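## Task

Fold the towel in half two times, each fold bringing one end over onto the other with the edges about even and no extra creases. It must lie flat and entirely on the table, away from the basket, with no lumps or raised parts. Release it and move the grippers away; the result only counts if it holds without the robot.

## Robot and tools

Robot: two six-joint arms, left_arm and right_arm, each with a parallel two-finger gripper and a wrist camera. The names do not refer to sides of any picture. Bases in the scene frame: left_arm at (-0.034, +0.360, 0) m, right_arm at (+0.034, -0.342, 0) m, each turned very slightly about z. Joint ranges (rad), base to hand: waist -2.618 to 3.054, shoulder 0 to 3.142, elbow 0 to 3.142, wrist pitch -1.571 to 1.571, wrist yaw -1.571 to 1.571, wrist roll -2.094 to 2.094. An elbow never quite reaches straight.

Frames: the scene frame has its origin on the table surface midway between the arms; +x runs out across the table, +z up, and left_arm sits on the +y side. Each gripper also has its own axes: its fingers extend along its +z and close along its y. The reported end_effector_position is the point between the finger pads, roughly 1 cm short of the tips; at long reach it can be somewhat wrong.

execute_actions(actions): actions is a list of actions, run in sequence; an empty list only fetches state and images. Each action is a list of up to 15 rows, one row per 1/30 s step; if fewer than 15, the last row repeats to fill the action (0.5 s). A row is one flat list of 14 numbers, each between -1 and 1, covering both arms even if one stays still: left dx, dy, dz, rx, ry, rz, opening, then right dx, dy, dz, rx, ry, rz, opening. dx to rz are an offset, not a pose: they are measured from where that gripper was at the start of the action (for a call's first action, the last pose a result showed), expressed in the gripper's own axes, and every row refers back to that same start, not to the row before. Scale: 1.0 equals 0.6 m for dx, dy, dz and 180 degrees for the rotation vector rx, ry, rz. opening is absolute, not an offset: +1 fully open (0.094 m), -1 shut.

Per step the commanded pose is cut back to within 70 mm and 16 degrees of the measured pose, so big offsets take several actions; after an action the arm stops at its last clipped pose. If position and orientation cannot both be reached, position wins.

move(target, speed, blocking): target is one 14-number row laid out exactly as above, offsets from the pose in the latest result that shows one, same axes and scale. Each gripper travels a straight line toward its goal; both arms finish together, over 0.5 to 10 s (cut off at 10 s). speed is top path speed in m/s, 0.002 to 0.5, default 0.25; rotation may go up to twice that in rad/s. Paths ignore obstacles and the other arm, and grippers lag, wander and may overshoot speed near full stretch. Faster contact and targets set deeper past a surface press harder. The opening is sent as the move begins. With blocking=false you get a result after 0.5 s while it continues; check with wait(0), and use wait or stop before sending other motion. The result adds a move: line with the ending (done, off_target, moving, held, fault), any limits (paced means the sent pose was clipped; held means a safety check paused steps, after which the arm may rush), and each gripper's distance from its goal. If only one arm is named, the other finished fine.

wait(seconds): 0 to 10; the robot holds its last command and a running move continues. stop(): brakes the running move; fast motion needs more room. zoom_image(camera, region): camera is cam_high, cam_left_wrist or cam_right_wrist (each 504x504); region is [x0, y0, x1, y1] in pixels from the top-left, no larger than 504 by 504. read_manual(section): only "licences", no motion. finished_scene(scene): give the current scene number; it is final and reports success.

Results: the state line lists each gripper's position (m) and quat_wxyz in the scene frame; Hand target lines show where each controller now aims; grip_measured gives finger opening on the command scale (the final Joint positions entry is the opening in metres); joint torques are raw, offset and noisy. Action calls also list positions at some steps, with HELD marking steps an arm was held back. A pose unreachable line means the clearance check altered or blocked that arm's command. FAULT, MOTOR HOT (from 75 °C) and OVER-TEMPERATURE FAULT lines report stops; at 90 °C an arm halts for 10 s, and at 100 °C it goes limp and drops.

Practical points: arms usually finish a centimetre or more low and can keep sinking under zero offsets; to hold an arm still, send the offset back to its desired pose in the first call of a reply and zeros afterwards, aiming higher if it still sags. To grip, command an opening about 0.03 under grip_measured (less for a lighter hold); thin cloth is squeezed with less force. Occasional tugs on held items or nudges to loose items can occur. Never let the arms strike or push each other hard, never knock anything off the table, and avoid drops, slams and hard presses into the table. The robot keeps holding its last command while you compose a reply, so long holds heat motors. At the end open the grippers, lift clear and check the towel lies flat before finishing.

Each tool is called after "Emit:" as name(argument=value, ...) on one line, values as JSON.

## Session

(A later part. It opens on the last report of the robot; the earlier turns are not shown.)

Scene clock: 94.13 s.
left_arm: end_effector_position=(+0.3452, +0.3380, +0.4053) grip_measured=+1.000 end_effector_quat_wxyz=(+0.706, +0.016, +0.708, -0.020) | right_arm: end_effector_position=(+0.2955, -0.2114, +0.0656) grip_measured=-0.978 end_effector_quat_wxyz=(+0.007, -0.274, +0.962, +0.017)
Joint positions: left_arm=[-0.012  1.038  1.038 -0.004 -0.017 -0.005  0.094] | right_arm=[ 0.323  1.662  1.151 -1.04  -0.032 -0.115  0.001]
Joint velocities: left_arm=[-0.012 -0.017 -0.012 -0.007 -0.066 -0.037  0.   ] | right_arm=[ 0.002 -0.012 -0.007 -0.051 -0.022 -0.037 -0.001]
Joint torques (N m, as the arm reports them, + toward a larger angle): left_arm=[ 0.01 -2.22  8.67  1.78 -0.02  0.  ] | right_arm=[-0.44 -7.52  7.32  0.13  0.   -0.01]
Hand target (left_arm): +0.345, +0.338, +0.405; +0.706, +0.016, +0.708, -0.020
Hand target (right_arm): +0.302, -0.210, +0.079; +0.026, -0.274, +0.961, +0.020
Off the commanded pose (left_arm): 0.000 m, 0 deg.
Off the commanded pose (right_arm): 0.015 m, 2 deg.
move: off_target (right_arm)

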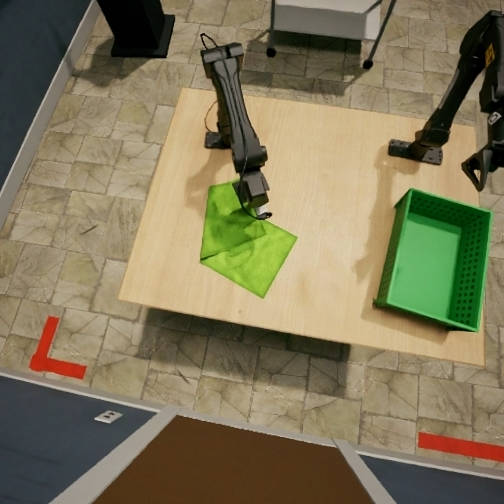

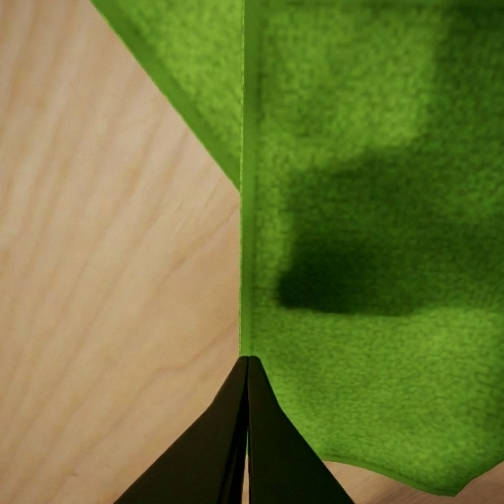

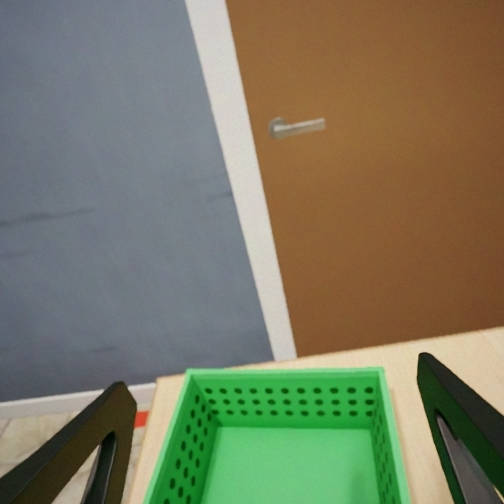

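Missed; go lower.

Emit:
move(target=[0,0,0,0,0,0,1, 0,-0.01,0.115,0,0,0,0], speed=0.1)

Emit:
move(target=[0,0,0,0,0,0,1, 0,0,0.01,0,0,0,-1])

Emit:
move(target=[0,0,0,0,0,0,1, 0,0,-0.1,0,0,0,-1], speed=0.1)

Scene clock: 101.90 s.
left_arm: end_effector_position=(+0.3452, +0.3380, +0.4053) grip_measured=+1.000 end_effector_quat_wxyz=(+0.706, +0.016, +0.708, -0.020) | right_arm: end_effector_position=(+0.2948, -0.2118, +0.0141) grip_measured=-0.003 end_effector_quat_wxyz=(+0.005, -0.276, +0.961, +0.017)
Joint positions: left_arm=[-0.012  1.038  1.038 -0.004 -0.017 -0.005  0.094] | right_arm=[ 0.323  1.738  1.017 -0.836 -0.031 -0.12   0.047]
Joint velocities: left_arm=[ 0.017 -0.002  0.012 -0.022  0.022 -0.037  0.   ] | right_arm=[-0.007 -0.007 -0.012  0.022  0.007  0.051  0.001]
Joint torques (N m, as the arm reports them, + toward a larger angle): left_arm=[-0.03 -2.3   8.72  1.79  0.02 -0.01] | right_arm=[-0.82 -4.13  2.42  0.83 -0.02 -0.04]
Hand target (left_arm): +0.345, +0.338, +0.405; +0.706, +0.016, +0.708, -0.020
Hand target (right_arm): +0.297, -0.215, -0.002; +0.006, -0.274, +0.962, +0.017
Off the commanded pose (left_arm): 0.000 m, 0 deg.
Off the commanded pose (right_arm): 0.018 m, 0 deg.
move: off_target (right_arm)

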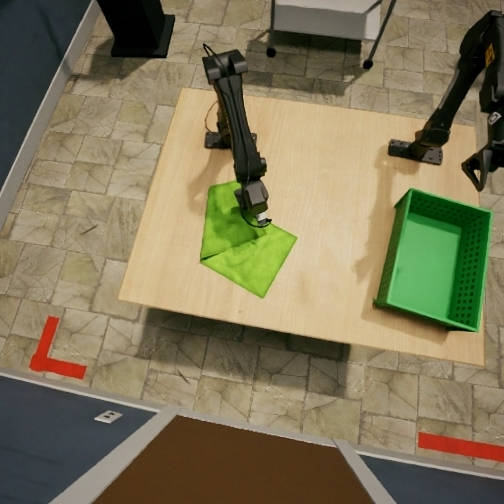

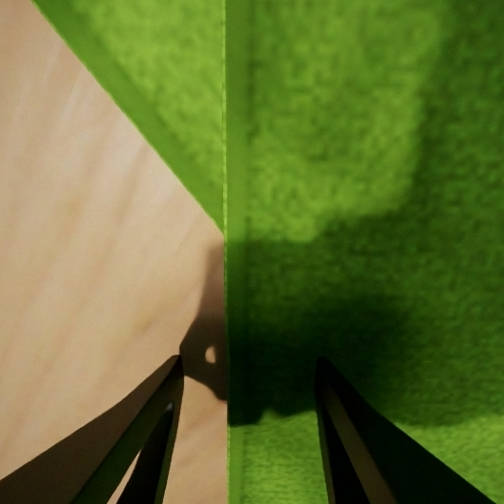

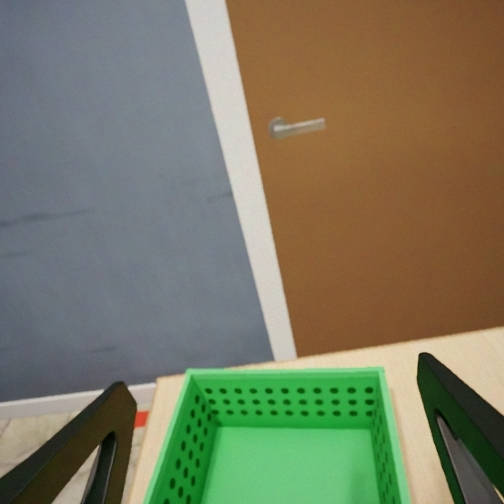

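Scene clock: 102.60 s.
left_arm: end_effector_position=(+0.3452, +0.3380, +0.4053) grip_measured=+1.000 end_effector_quat_wxyz=(+0.706, +0.016, +0.708, -0.020) | right_arm: end_effector_position=(+0.2954, -0.2135, +0.0142) grip_measured=-0.978 end_effector_quat_wxyz=(+0.005, -0.276, +0.961, +0.012)
Joint positions: left_arm=[-0.012  1.038  1.038 -0.004 -0.017 -0.005  0.094] | right_arm=[ 0.323  1.737  1.017 -0.837 -0.021 -0.12   0.001]
Joint velocities: left_arm=[-0.017 -0.002 -0.002  0.007  0.007  0.066  0.   ] | right_arm=[-0.002 -0.012  0.017 -0.007  0.022  0.007  0.001]
Joint torques (N m, as the arm reports them, + toward a larger angle): left_arm=[-0.05 -2.31  8.71  1.79  0.    0.  ] | right_arm=[ 0.13 -5.54  3.86  0.47 -0.12  0.05]
Hand target (left_arm): +0.345, +0.338, +0.405; +0.706, +0.016, +0.708, -0.020
Hand target (right_arm): +0.295, -0.212, +0.008; +0.004, -0.276, +0.961, +0.017
Off the commanded pose (left_arm): 0.000 m, 0 deg.
Off the commanded pose (right_arm): 0.006 m, 1 deg.
move: done

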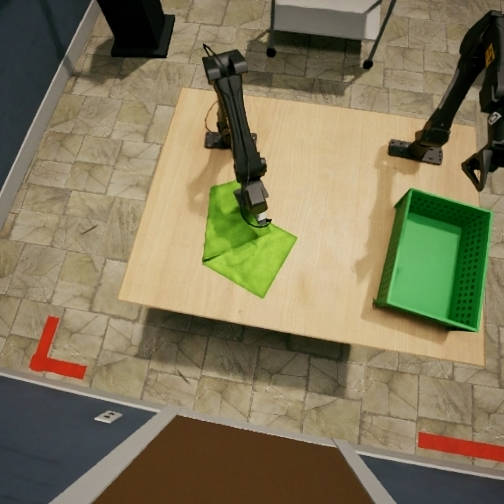

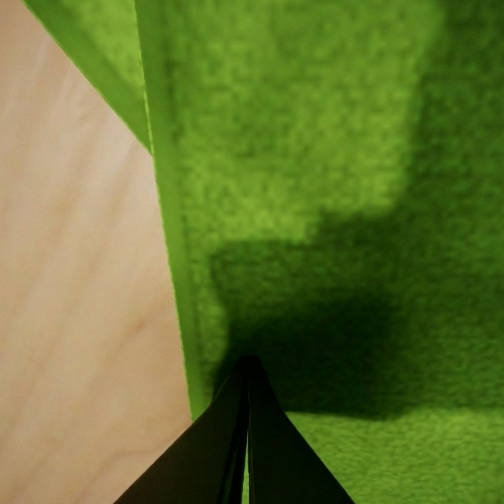

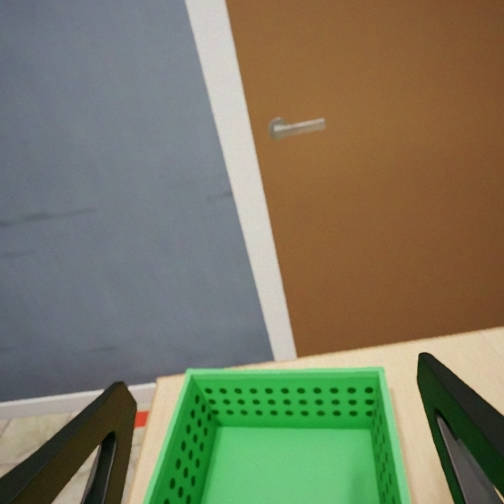

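Scene clock: 103.80 s.
left_arm: end_effector_position=(+0.3452, +0.3380, +0.4053) grip_measured=+1.000 end_effector_quat_wxyz=(+0.706, +0.016, +0.708, -0.020) | right_arm: end_effector_position=(+0.2888, -0.2166, +0.0614) grip_measured=-0.978 end_effector_quat_wxyz=(-0.013, -0.276, +0.961, +0.009)
Joint positions: left_arm=[-0.012  1.038  1.038 -0.004 -0.017 -0.005  0.094] | right_arm=[ 0.323  1.676  1.149 -1.067 -0.021 -0.12   0.001]
Joint velocities: left_arm=[ 0.017 -0.012 -0.007  0.022 -0.066 -0.022  0.   ] | right_arm=[-0.012  0.002 -0.007 -0.037 -0.037  0.007  0.   ]
Joint torques (N m, as the arm reports them, + toward a larger angle): left_arm=[-0.01 -2.17  8.64  1.78  0.03 -0.03] | right_arm=[-0.34 -7.56  7.13  0.04  0.   -0.02]
Hand target (left_arm): +0.345, +0.338, +0.405; +0.706, +0.016, +0.708, -0.020
Hand target (right_arm): +0.296, -0.215, +0.074; +0.005, -0.276, +0.961, +0.012
Off the commanded pose (left_arm): 0.000 m, 0 deg.
Off the commanded pose (right_arm): 0.014 m, 2 deg.
move: off_target (right_arm)

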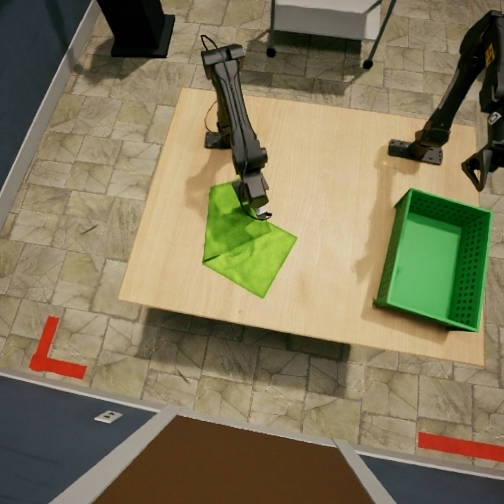

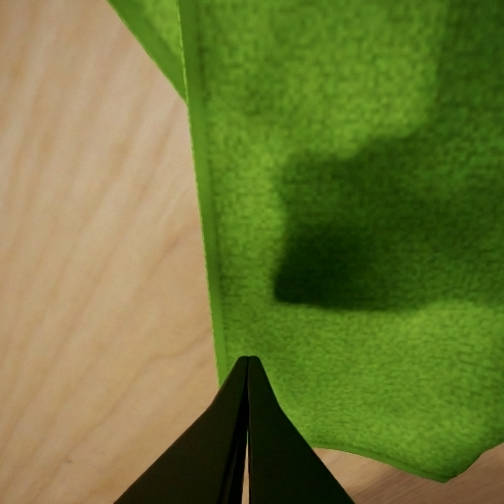

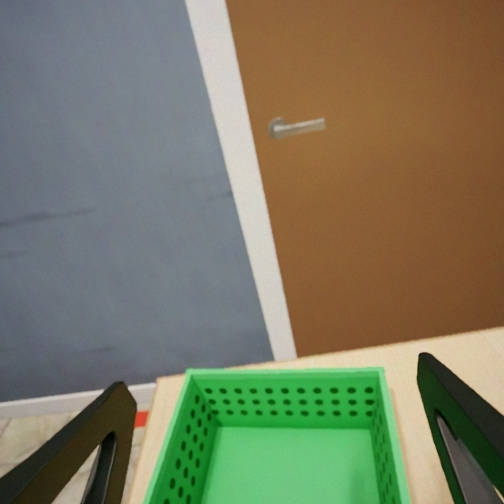

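Emit:
move(target=[0,0,0,0,0,0,1, 0,0.02,0,0.045,0,0,0])

Emit:
move(target=[0,0,0,0,0,0,1, 0,0.012,0.105,0,0,0,0], speed=0.1)

Emit:
move(target=[0,0,0,0,0,0,1, 0,0,0.015,0,0,0,-1])

Emit:
move(target=[0,0,0,0,0,0,1, 0,0,-0.1,0,0,0,-1], speed=0.1)

Scene clock: 112.20 s.
left_arm: end_effector_position=(+0.3452, +0.3380, +0.4053) grip_measured=+1.000 end_effector_quat_wxyz=(+0.706, +0.016, +0.708, -0.020) | right_arm: end_effector_position=(+0.2832, -0.2055, +0.0623) grip_measured=-0.003 end_effector_quat_wxyz=(+0.002, -0.276, +0.960, -0.052)
Joint positions: left_arm=[-0.012  1.038  1.038 -0.004 -0.017 -0.005  0.094] | right_arm=[ 0.443  1.676  1.149 -1.069  0.101  0.001  0.047]
Joint velocities: left_arm=[ 0.027  0.007 -0.002  0.007 -0.007  0.037  0.   ] | right_arm=[-0.017  0.007  0.002 -0.051 -0.022 -0.081 -0.   ]
Joint torques (N m, as the arm reports them, + toward a larger angle): left_arm=[-0.01 -2.25  8.67  1.78  0.02  0.  ] | right_arm=[ 0.61 -6.57  4.26  0.22  0.12  0.09]
Hand target (left_arm): +0.345, +0.338, +0.405; +0.706, +0.016, +0.708, -0.020
Hand target (right_arm): +0.282, -0.206, +0.062; +0.006, -0.276, +0.959, -0.058
Off the commanded pose (left_arm): 0.000 m, 0 deg.
Off the commanded pose (right_arm): 0.001 m, 1 deg.
move: done

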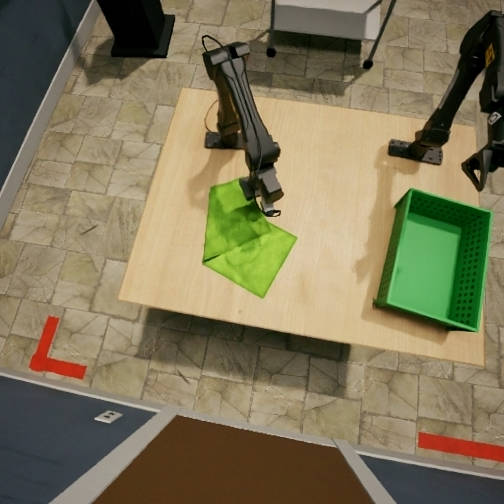

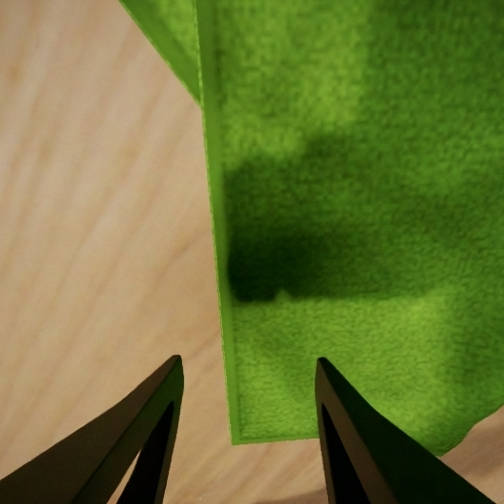

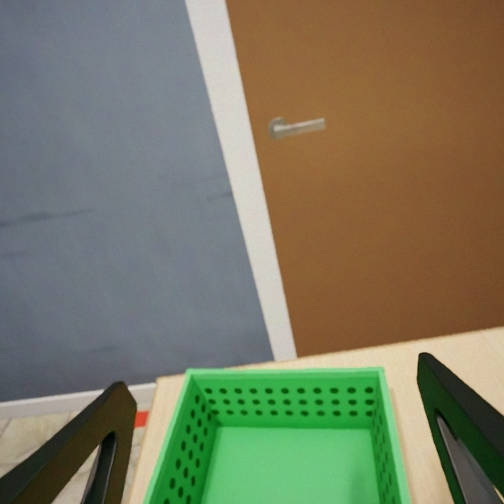

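Scene clock: 113.10 s.
left_arm: end_effector_position=(+0.3452, +0.3380, +0.4053) grip_measured=+1.000 end_effector_quat_wxyz=(+0.706, +0.016, +0.708, -0.020) | right_arm: end_effector_position=(+0.2802, -0.2075, +0.0143) grip_measured=-0.003 end_effector_quat_wxyz=(+0.000, -0.276, +0.960, -0.052)
Joint positions: left_arm=[-0.012  1.038  1.038 -0.004 -0.017 -0.005  0.094] | right_arm=[ 0.443  1.736  1.012 -0.875  0.101  0.001  0.047]
Joint velocities: left_arm=[ 0.017 -0.007 -0.002 -0.051  0.037 -0.022  0.   ] | right_arm=[-0.027  0.002 -0.007 -0.051 -0.007 -0.037  0.   ]
Joint torques (N m, as the arm reports them, + toward a larger angle): left_arm=[-0.03 -2.18  8.68  1.78  0.   -0.03] | right_arm=[ 0.18 -4.33  2.68  0.73  0.05  0.06]
Hand target (left_arm): +0.345, +0.338, +0.405; +0.706, +0.016, +0.708, -0.020
Hand target (right_arm): +0.280, -0.207, -0.000; +0.001, -0.276, +0.960, -0.052
Off the commanded pose (left_arm): 0.000 m, 0 deg.
Off the commanded pose (right_arm): 0.015 m, 0 deg.
move: off_target (right_arm)

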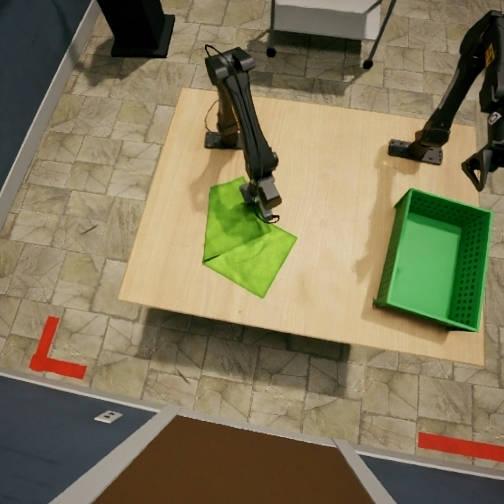

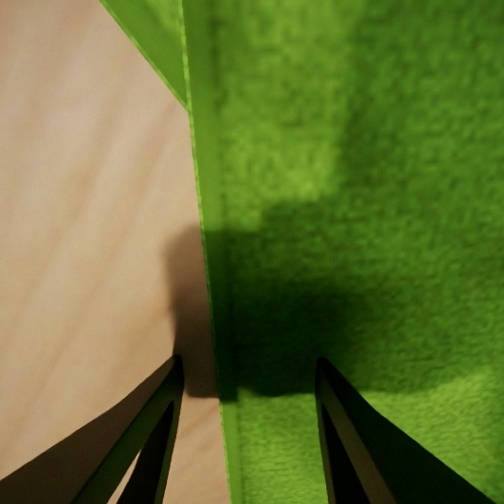

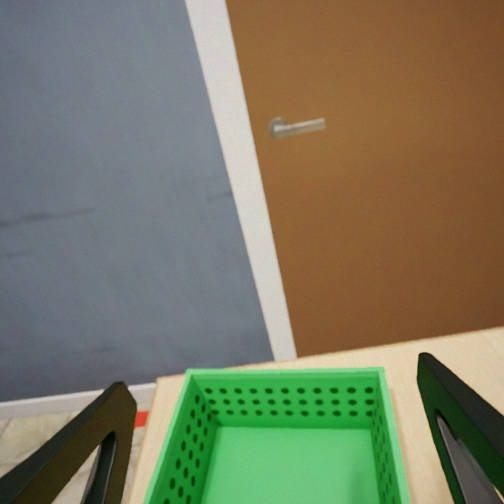

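Scene clock: 113.80 s.
left_arm: end_effector_position=(+0.3452, +0.3380, +0.4053) grip_measured=+1.000 end_effector_quat_wxyz=(+0.706, +0.016, +0.708, -0.020) | right_arm: end_effector_position=(+0.2820, -0.2054, +0.0141) grip_measured=-0.978 end_effector_quat_wxyz=(+0.005, -0.276, +0.960, -0.049)
Joint positions: left_arm=[-0.012  1.038  1.038 -0.004 -0.017 -0.005  0.094] | right_arm=[ 0.443  1.736  1.012 -0.864  0.096  0.001  0.001]
Joint velocities: left_arm=[-0.002 -0.002  0.007 -0.007  0.066 -0.051  0.   ] | right_arm=[ 0.007 -0.007  0.012 -0.007 -0.037 -0.007 -0.001]
Joint torques (N m, as the arm reports them, + toward a larger angle): left_arm=[ 0.1  -2.32  8.67  1.77  0.02 -0.03] | right_arm=[-0.2  -5.27  3.24  0.38  0.12  0.01]
Hand target (left_arm): +0.345, +0.338, +0.405; +0.706, +0.016, +0.708, -0.020
Hand target (right_arm): +0.280, -0.209, +0.006; +0.000, -0.276, +0.960, -0.052
Off the commanded pose (left_arm): 0.000 m, 0 deg.
Off the commanded pose (right_arm): 0.009 m, 1 deg.
move: done

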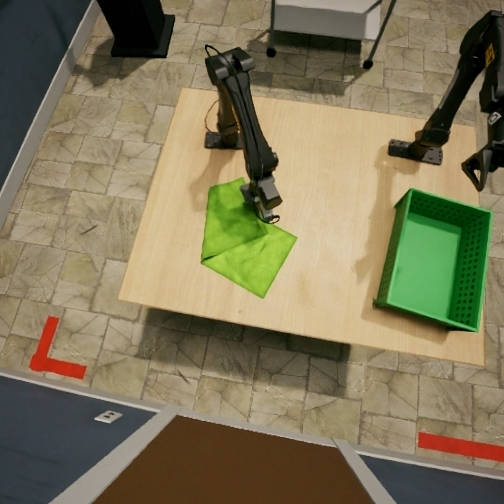

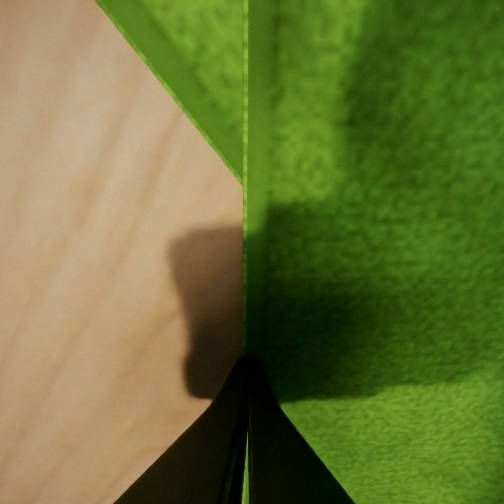

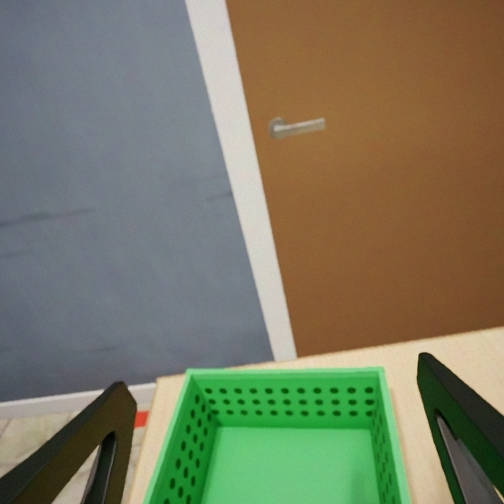

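Scene clock: 115.00 s.
left_arm: end_effector_position=(+0.3452, +0.3380, +0.4053) grip_measured=+1.000 end_effector_quat_wxyz=(+0.706, +0.016, +0.708, -0.020) | right_arm: end_effector_position=(+0.2760, -0.2065, +0.0612) grip_measured=-0.978 end_effector_quat_wxyz=(-0.014, -0.274, +0.960, -0.054)
Joint positions: left_arm=[-0.012  1.038  1.038 -0.004 -0.017 -0.005  0.094] | right_arm=[ 0.451  1.682  1.15  -1.096  0.096  0.015  0.001]
Joint velocities: left_arm=[-0.002 -0.012 -0.012  0.022  0.007  0.051  0.   ] | right_arm=[ 0.002  0.002 -0.002 -0.022 -0.037 -0.037 -0.   ]
Joint torques (N m, as the arm reports them, + toward a larger angle): left_arm=[-0.05 -2.27  8.69  1.77  0.   -0.01] | right_arm=[ 0.85 -7.49  7.1   0.01  0.05  0.09]
Hand target (left_arm): +0.345, +0.338, +0.405; +0.706, +0.016, +0.708, -0.020
Hand target (right_arm): +0.280, -0.200, +0.074; +0.005, -0.276, +0.960, -0.048
Off the commanded pose (left_arm): 0.000 m, 0 deg.
Off the commanded pose (right_arm): 0.015 m, 2 deg.
move: off_target (right_arm)

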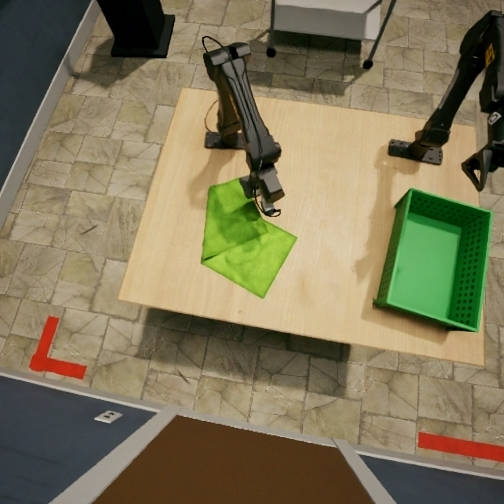

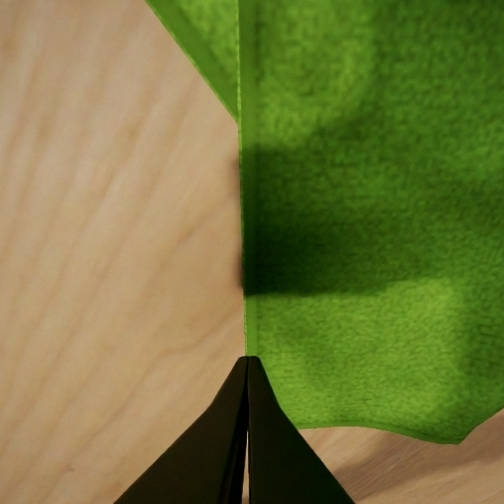

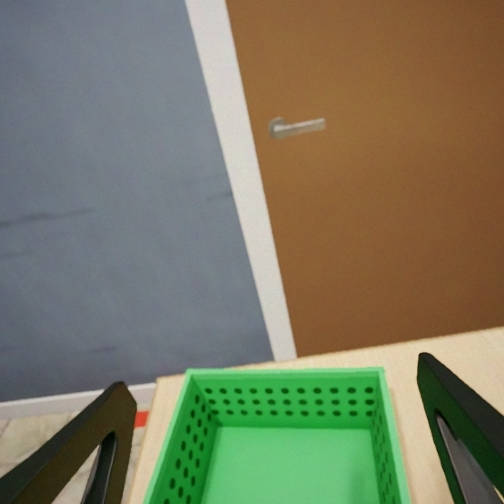

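Emit:
move(target=[0,0,0,0,0,0,1, -0.03,-0.02,0,-0.022,0,0,0])

Emit:
move(target=[0,0,0,0,0,0,1, 0,0.003,0.105,0,0,0,0], speed=0.1)

Emit:
move(target=[0,0,0,0,0,0,1, 0,0,0.015,0,0,0,-1])

Emit:
move(target=[0,0,0,0,0,0,1, 0,0,-0.1,0,0,0,-1], speed=0.1)

Scene clock: 122.03 s.
left_arm: end_effector_position=(+0.3452, +0.3380, +0.4053) grip_measured=+1.000 end_effector_quat_wxyz=(+0.706, +0.016, +0.708, -0.020) | right_arm: end_effector_position=(+0.2913, -0.2102, +0.0596) grip_measured=-0.003 end_effector_quat_wxyz=(-0.024, -0.274, +0.961, -0.028)
Joint positions: left_arm=[-0.012  1.038  1.038 -0.004 -0.017 -0.005  0.094] | right_arm=[ 0.38   1.729  1.2   -1.1    0.045 -0.058  0.047]
Joint velocities: left_arm=[ 0.007 -0.007 -0.002 -0.037  0.095  0.007  0.   ] | right_arm=[-0.002 -0.007 -0.012  0.007 -0.037 -0.081  0.   ]
Joint torques (N m, as the arm reports them, + toward a larger angle): left_arm=[-0.03 -2.32  8.68  1.77  0.    0.  ] | right_arm=[-0.56 -5.26  7.35  0.02 -0.08  0.  ]
Hand target (left_arm): +0.345, +0.338, +0.405; +0.706, +0.016, +0.708, -0.020
Hand target (right_arm): +0.298, -0.207, +0.061; -0.023, -0.273, +0.962, -0.022
Off the commanded pose (left_arm): 0.000 m, 0 deg.
Off the commanded pose (right_arm): 0.007 m, 1 deg.
move: done

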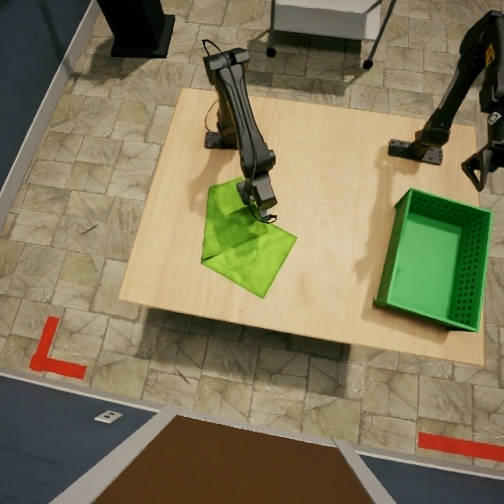

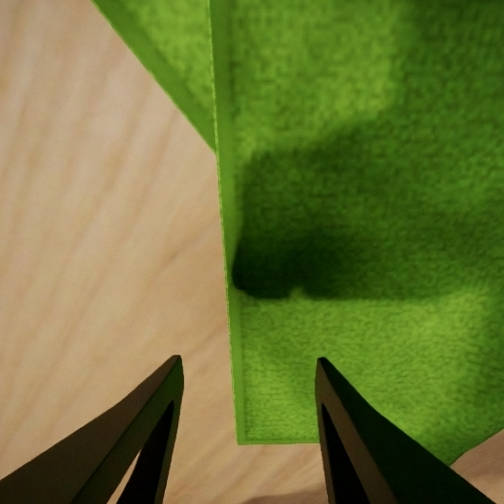

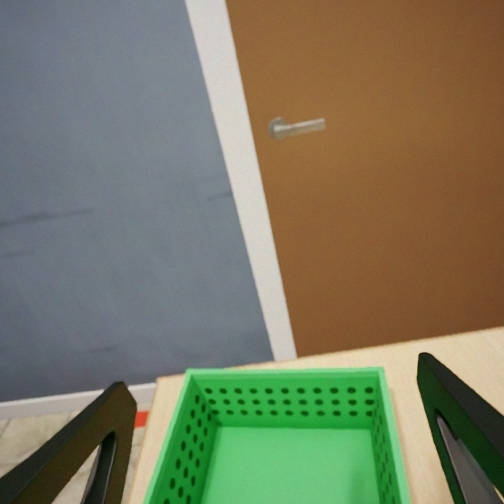

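Scene clock: 122.93 s.
left_arm: end_effector_position=(+0.3452, +0.3380, +0.4053) grip_measured=+1.000 end_effector_quat_wxyz=(+0.706, +0.016, +0.708, -0.020) | right_arm: end_effector_position=(+0.2864, -0.2130, +0.0128) grip_measured=-0.003 end_effector_quat_wxyz=(-0.025, -0.275, +0.961, -0.029)
Joint positions: left_arm=[-0.012  1.038  1.038 -0.004 -0.017 -0.005  0.094] | right_arm=[ 0.38   1.779  1.06  -0.913  0.045 -0.059  0.047]
Joint velocities: left_arm=[-0.012  0.002 -0.002  0.007 -0.066  0.037  0.   ] | right_arm=[ 0.002 -0.002 -0.002  0.022 -0.022 -0.007 -0.001]
Joint torques (N m, as the arm reports them, + toward a larger angle): left_arm=[-0.05 -2.26  8.64  1.77  0.03  0.01] | right_arm=[-0.12 -4.73  2.49  0.68  0.03  0.03]
Hand target (left_arm): +0.345, +0.338, +0.405; +0.706, +0.016, +0.708, -0.020
Hand target (right_arm): +0.287, -0.214, -0.002; -0.024, -0.274, +0.961, -0.029
Off the commanded pose (left_arm): 0.000 m, 0 deg.
Off the commanded pose (right_arm): 0.016 m, 0 deg.
move: off_target (right_arm)

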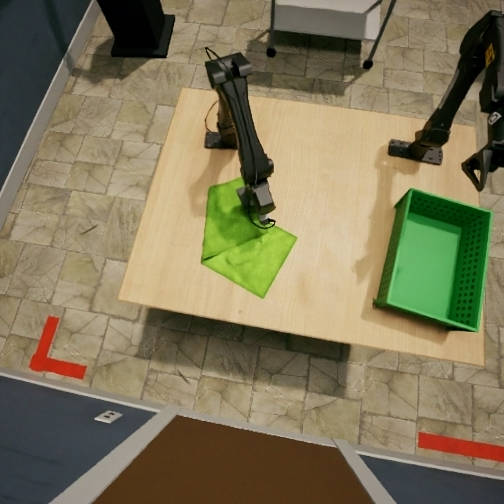

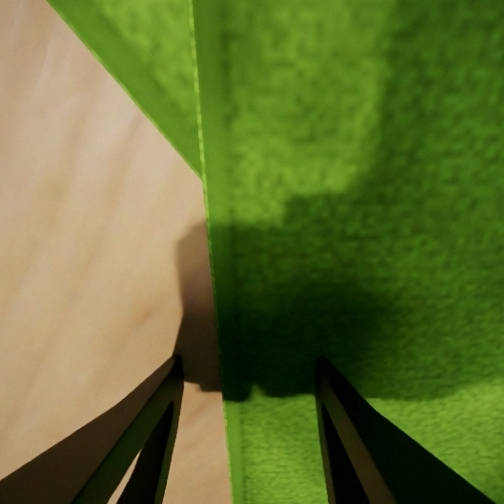

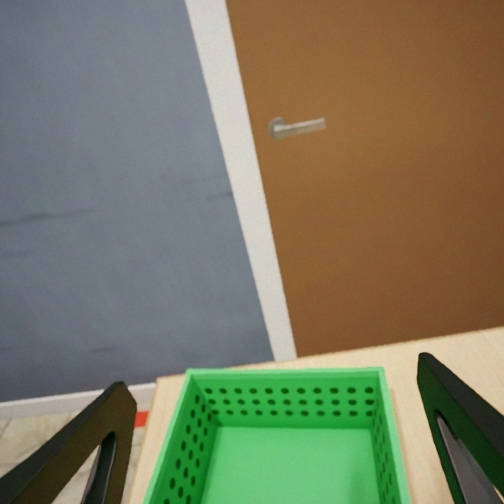

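Scene clock: 123.63 s.
left_arm: end_effector_position=(+0.3452, +0.3380, +0.4053) grip_measured=+1.000 end_effector_quat_wxyz=(+0.706, +0.016, +0.708, -0.020) | right_arm: end_effector_position=(+0.2860, -0.2136, +0.0129) grip_measured=-0.966 end_effector_quat_wxyz=(-0.026, -0.275, +0.961, -0.031)
Joint positions: left_arm=[-0.012  1.038  1.038 -0.004 -0.017 -0.005  0.094] | right_arm=[ 0.381  1.779  1.06  -0.916  0.049 -0.059  0.002]
Joint velocities: left_arm=[ 0.007 -0.012  0.007 -0.022  0.022  0.022  0.   ] | right_arm=[ 0.017 -0.002  0.012  0.007 -0.066 -0.081  0.001]
Joint torques (N m, as the arm reports them, + toward a larger angle): left_arm=[-0.13 -2.34  8.78  1.76  0.01 -0.01] | right_arm=[-0.08 -5.68  3.17  0.42 -0.01  0.03]
Hand target (left_arm): +0.345, +0.338, +0.405; +0.706, +0.016, +0.708, -0.020
Hand target (right_arm): +0.286, -0.214, +0.004; -0.026, -0.275, +0.961, -0.029
Off the commanded pose (left_arm): 0.000 m, 0 deg.
Off the commanded pose (right_arm): 0.009 m, 0 deg.
move: done

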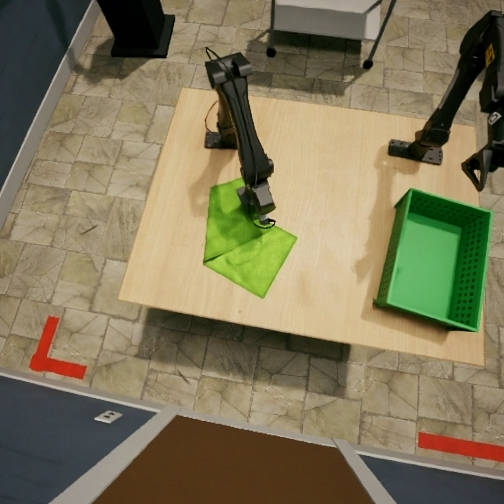

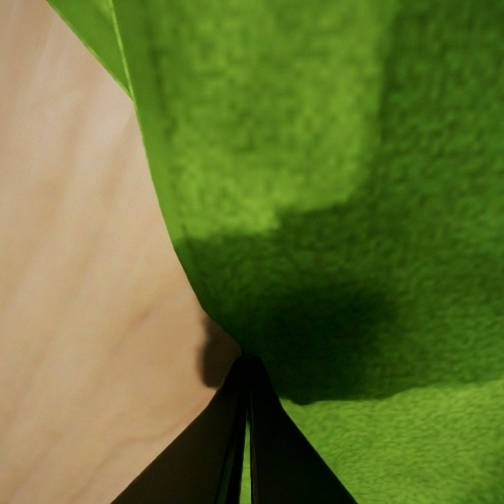

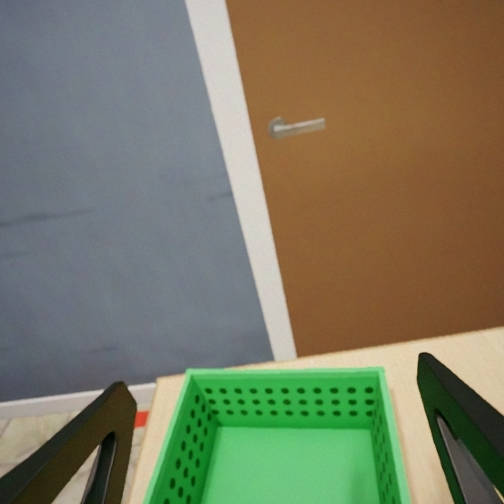

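Scene clock: 124.83 s.
left_arm: end_effector_position=(+0.3452, +0.3380, +0.4053) grip_measured=+1.000 end_effector_quat_wxyz=(+0.706, +0.016, +0.708, -0.020) | right_arm: end_effector_position=(+0.2838, -0.2148, +0.0603) grip_measured=-0.966 end_effector_quat_wxyz=(-0.044, -0.274, +0.960, -0.035)
Joint positions: left_arm=[-0.012  1.038  1.038 -0.004 -0.017 -0.005  0.094] | right_arm=[ 0.381  1.736  1.207 -1.144  0.049 -0.055  0.002]
Joint velocities: left_arm=[ 0.002 -0.012 -0.017 -0.037 -0.051 -0.022  0.   ] | right_arm=[-0.002 -0.002  0.007 -0.022  0.007 -0.037  0.001]
Joint torques (N m, as the arm reports them, + toward a larger angle): left_arm=[ 0.04 -2.11  8.72  1.78 -0.02  0.01] | right_arm=[ 0.66 -7.91  7.06 -0.12  0.02  0.05]
Hand target (left_arm): +0.345, +0.338, +0.405; +0.706, +0.016, +0.708, -0.020
Hand target (right_arm): +0.288, -0.209, +0.072; -0.026, -0.275, +0.961, -0.031
Off the commanded pose (left_arm): 0.000 m, 0 deg.
Off the commanded pose (right_arm): 0.014 m, 2 deg.
move: off_target (right_arm)

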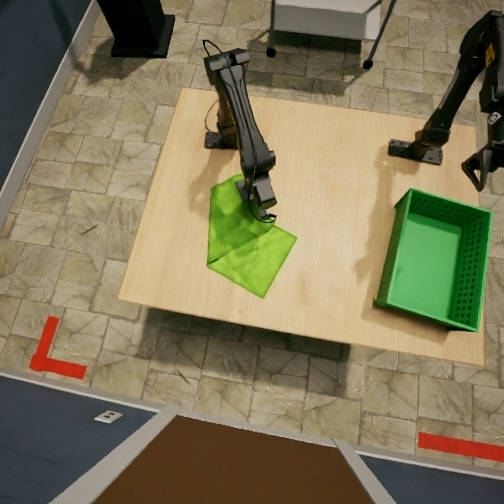

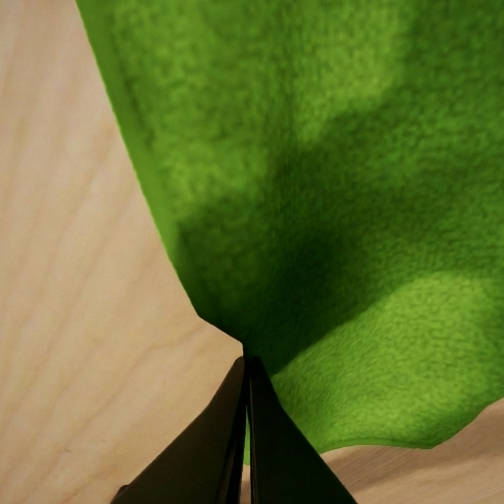

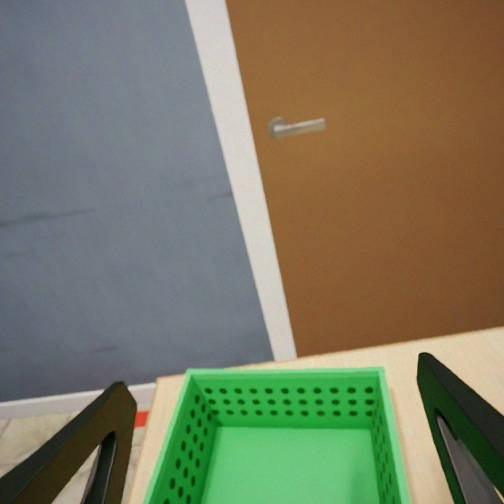

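Emit:
move(target=[0,0,0,0,0,0,1, -0.39,0.02,-0.03,0,0,0.27,-1], speed=0.12)

Scene clock: 142.90 s.
left_arm: end_effector_position=(+0.3452, +0.3380, +0.4053) grip_measured=+1.000 end_effector_quat_wxyz=(+0.706, +0.016, +0.708, -0.020) | right_arm: end_effector_position=(+0.4775, -0.0863, +0.0536) grip_measured=-0.966 end_effector_quat_wxyz=(+0.033, +0.146, +0.989, -0.004)
Joint positions: left_arm=[-0.012  1.038  1.038 -0.004 -0.017 -0.005  0.094] | right_arm=[ 0.421  2.684  2.709 -1.55   0.049  0.829  0.002]
Joint velocities: left_arm=[-0.027 -0.012 -0.017 -0.022  0.066 -0.007  0.   ] | right_arm=[ 0.027  0.002 -0.002 -0.007  0.007 -0.007 -0.001]
Joint torques (N m, as the arm reports them, + toward a larger angle): left_arm=[-0.06 -2.14  8.64  1.78  0.03  0.  ] | right_arm=[  0.77 -11.44   7.3    0.17  -0.01   0.06]
Hand target (left_arm): +0.345, +0.338, +0.405; +0.706, +0.016, +0.708, -0.020
Hand target (right_arm): +0.476, -0.080, +0.052; +0.033, +0.144, +0.989, -0.002
Off the commanded pose (left_arm): 0.000 m, 0 deg.
Off the commanded pose (right_arm): 0.006 m, 9 deg.
joint sent to its limit (right arm) — the command would take joint 4 (wrist pitch) past its lower limit, so that joint was sent only as far as its limit.
move: off_target (right_arm)

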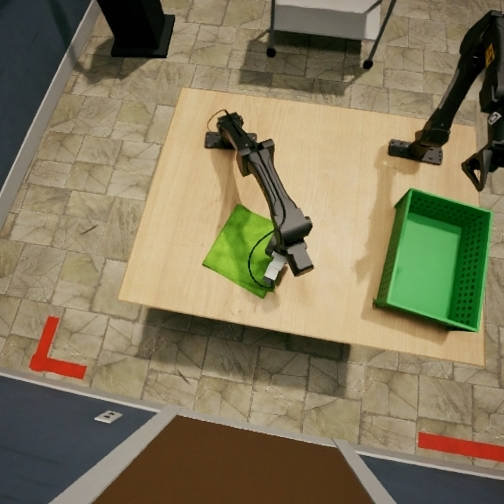

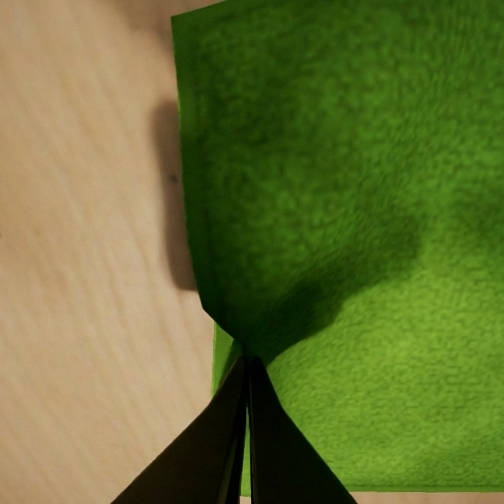

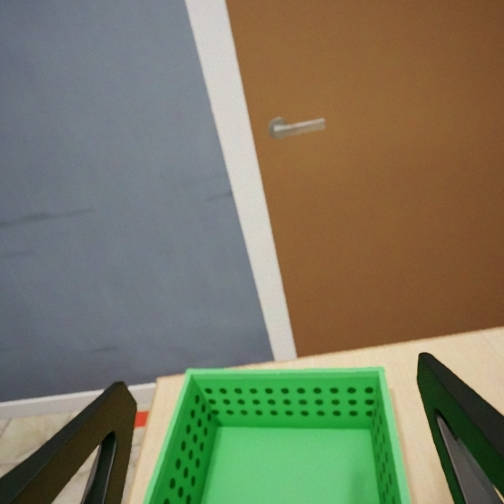

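Emit:
move(target=[0,0,0,0,0,0,1, 0,0,0.03,0,0,0,-1], speed=0.1)

Emit:
move(target=[0,0,0,0,0,0,1, 0,0,0,0,0,0,0])

Emit:
move(target=[0,0,0,0,0,0,1, 0.35,0.1,-0.2,0,0,0,0])

Emit:
zoom_image(camera="cam_high", region=[170, 170, 330, 320])

Scene clock: 148.13 s.
left_arm: end_effector_position=(+0.3452, +0.3380, +0.4053) grip_measured=+1.000 end_effector_quat_wxyz=(+0.706, +0.016, +0.708, -0.020) | right_arm: end_effector_position=(+0.4779, -0.0861, +0.0302) grip_measured=-0.966 end_effector_quat_wxyz=(+0.028, +0.147, +0.989, -0.009)
Joint positions: left_arm=[-0.012  1.038  1.038 -0.004 -0.017 -0.005  0.094] | right_arm=[ 0.421  2.665  2.579 -1.452  0.049  0.832  0.002]
Joint velocities: left_arm=[-0.007  0.012 -0.012  0.022 -0.081 -0.037  0.   ] | right_arm=[ 0.037 -0.002 -0.007  0.051  0.007 -0.051 -0.   ]
Joint torques (N m, as the arm reports them, + toward a larger angle): left_arm=[-0.04 -2.22  8.66  1.78 -0.01  0.01] | right_arm=[ -0.03 -14.12   3.59   0.32   0.02   0.  ]
Hand target (left_arm): +0.345, +0.338, +0.405; +0.706, +0.016, +0.708, -0.020
Hand target (right_arm): +0.479, -0.087, +0.036; +0.033, +0.146, +0.989, -0.005
Off the commanded pose (left_arm): 0.000 m, 0 deg.
Off the commanded pose (right_arm): 0.006 m, 1 deg.
move: done

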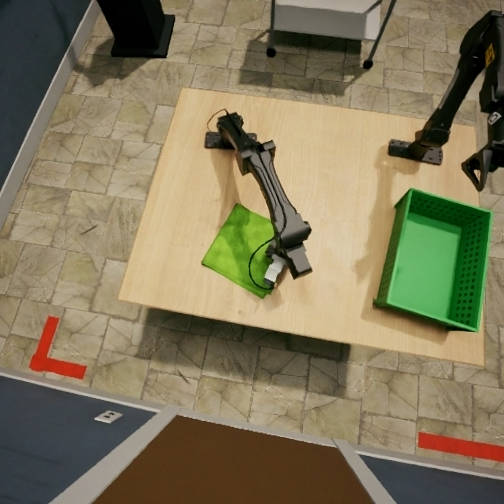

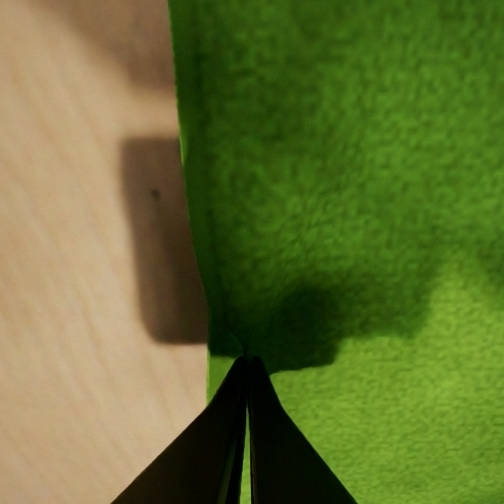

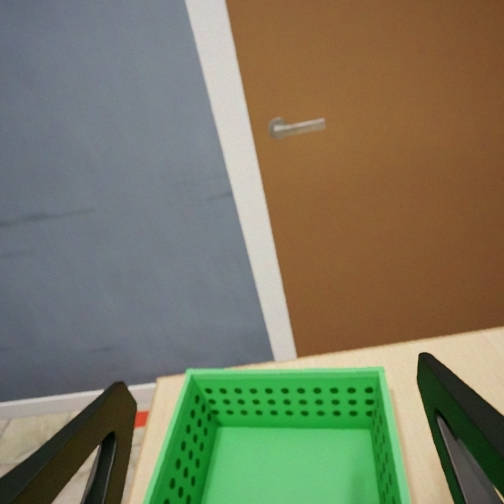

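Scene clock: 148.63 s.
left_arm: end_effector_position=(+0.3452, +0.3380, +0.4053) grip_measured=+1.000 end_effector_quat_wxyz=(+0.706, +0.016, +0.708, -0.020) | right_arm: end_effector_position=(+0.4779, -0.0861, +0.0302) grip_measured=-0.003 end_effector_quat_wxyz=(+0.028, +0.147, +0.989, -0.009)
Joint positions: left_arm=[-0.012  1.038  1.038 -0.004 -0.017 -0.005  0.094] | right_arm=[ 0.421  2.665  2.579 -1.452  0.049  0.832  0.047]
Joint velocities: left_arm=[ 0.002 -0.017 -0.027  0.037  0.066 -0.022  0.   ] | right_arm=[ 0.007 -0.012  0.012  0.022  0.007 -0.007 -0.001]
Joint torques (N m, as the arm reports them, + toward a larger angle): left_arm=[ 0.   -2.23  8.65  1.79  0.    0.  ] | right_arm=[  0.02 -12.69   5.35   0.21   0.06   0.03]
Hand target (left_arm): +0.345, +0.338, +0.405; +0.706, +0.016, +0.708, -0.020
Hand target (right_arm): +0.478, -0.086, +0.030; +0.028, +0.147, +0.989, -0.009
Off the commanded pose (left_arm): 0.000 m, 0 deg.
Off the commanded pose (right_arm): 0.000 m, 0 deg.
move: done

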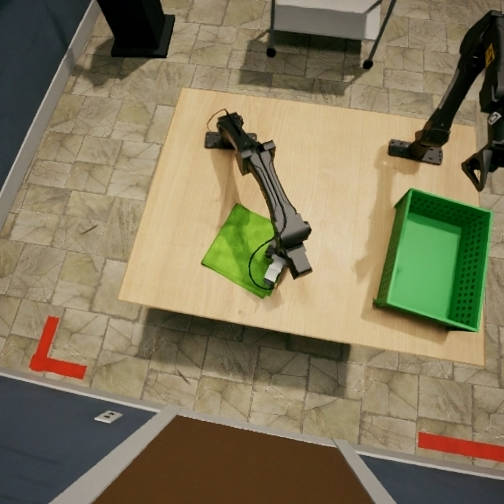

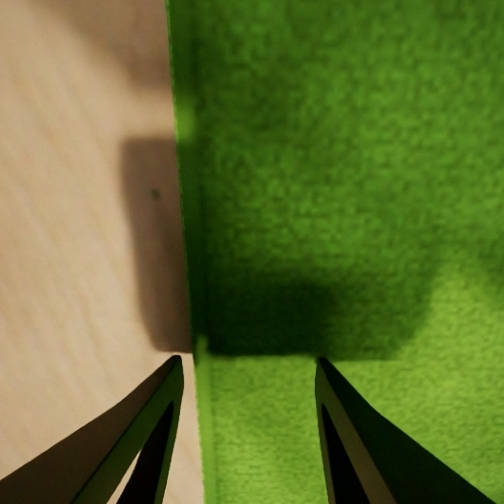

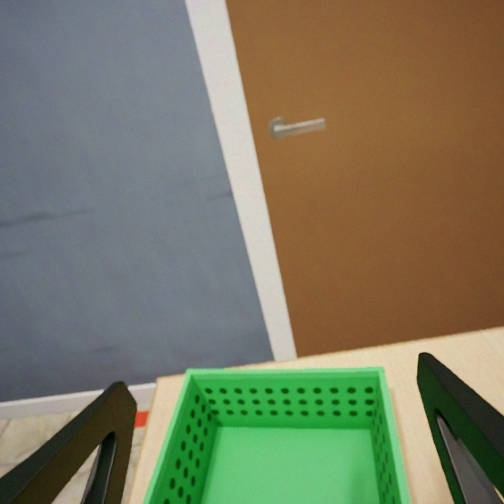

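Scene clock: 150.20 s.
left_arm: end_effector_position=(+0.3452, +0.3380, +0.4053) grip_measured=+1.000 end_effector_quat_wxyz=(+0.706, +0.016, +0.708, -0.020) | right_arm: end_effector_position=(+0.2854, +0.0405, +0.1311) grip_measured=-0.003 end_effector_quat_wxyz=(+0.033, +0.138, +0.990, +0.016)
Joint positions: left_arm=[-0.012  1.038  1.038 -0.004 -0.017 -0.005  0.094] | right_arm=[ 0.889  2.322  2.351 -1.544  0.046  1.281  0.047]
Joint velocities: left_arm=[ 0.002  0.012  0.002 -0.022 -0.037 -0.007  0.   ] | right_arm=[-0.022 -0.012 -0.002  0.066 -0.007  0.007 -0.001]
Joint torques (N m, as the arm reports them, + toward a larger angle): left_arm=[-0.09 -2.27  8.6   1.78  0.02 -0.01] | right_arm=[ -0.64 -11.79   5.5    0.14   0.07   0.07]
Hand target (left_arm): +0.345, +0.338, +0.405; +0.706, +0.016, +0.708, -0.020
Hand target (right_arm): +0.287, +0.035, +0.138; +0.035, +0.146, +0.988, +0.017
Off the commanded pose (left_arm): 0.000 m, 0 deg.
Off the commanded pose (right_arm): 0.009 m, 3 deg.
joint sent to its limit (right arm) — the command would take joint 4 (wrist pitch) past its lower limit, so that joint was sent only as far as its limit.
move: off_target (right_arm)

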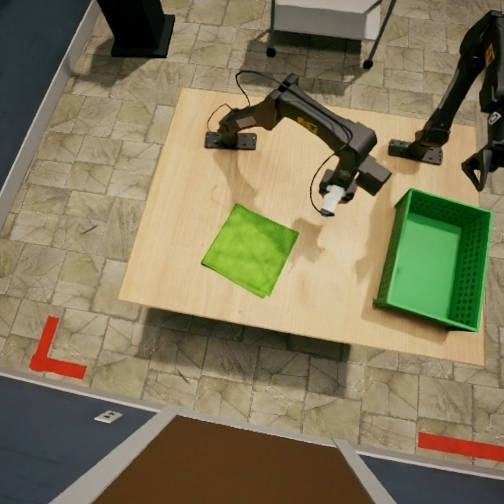

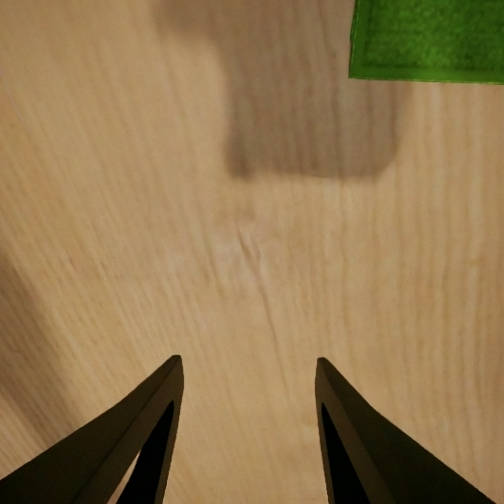

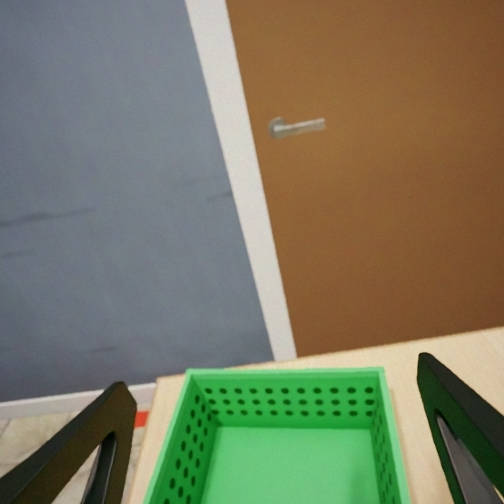

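Region (170, 170, 330, 320) of cam_high's 504x504 image, scaled by 3.150, with more detail than that image has; it fills the top 472 rows of this view, and the rest is white.

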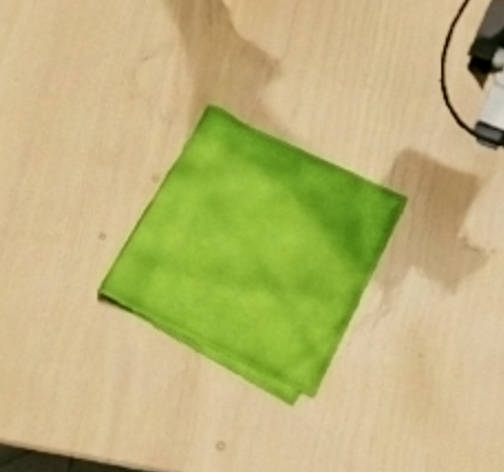

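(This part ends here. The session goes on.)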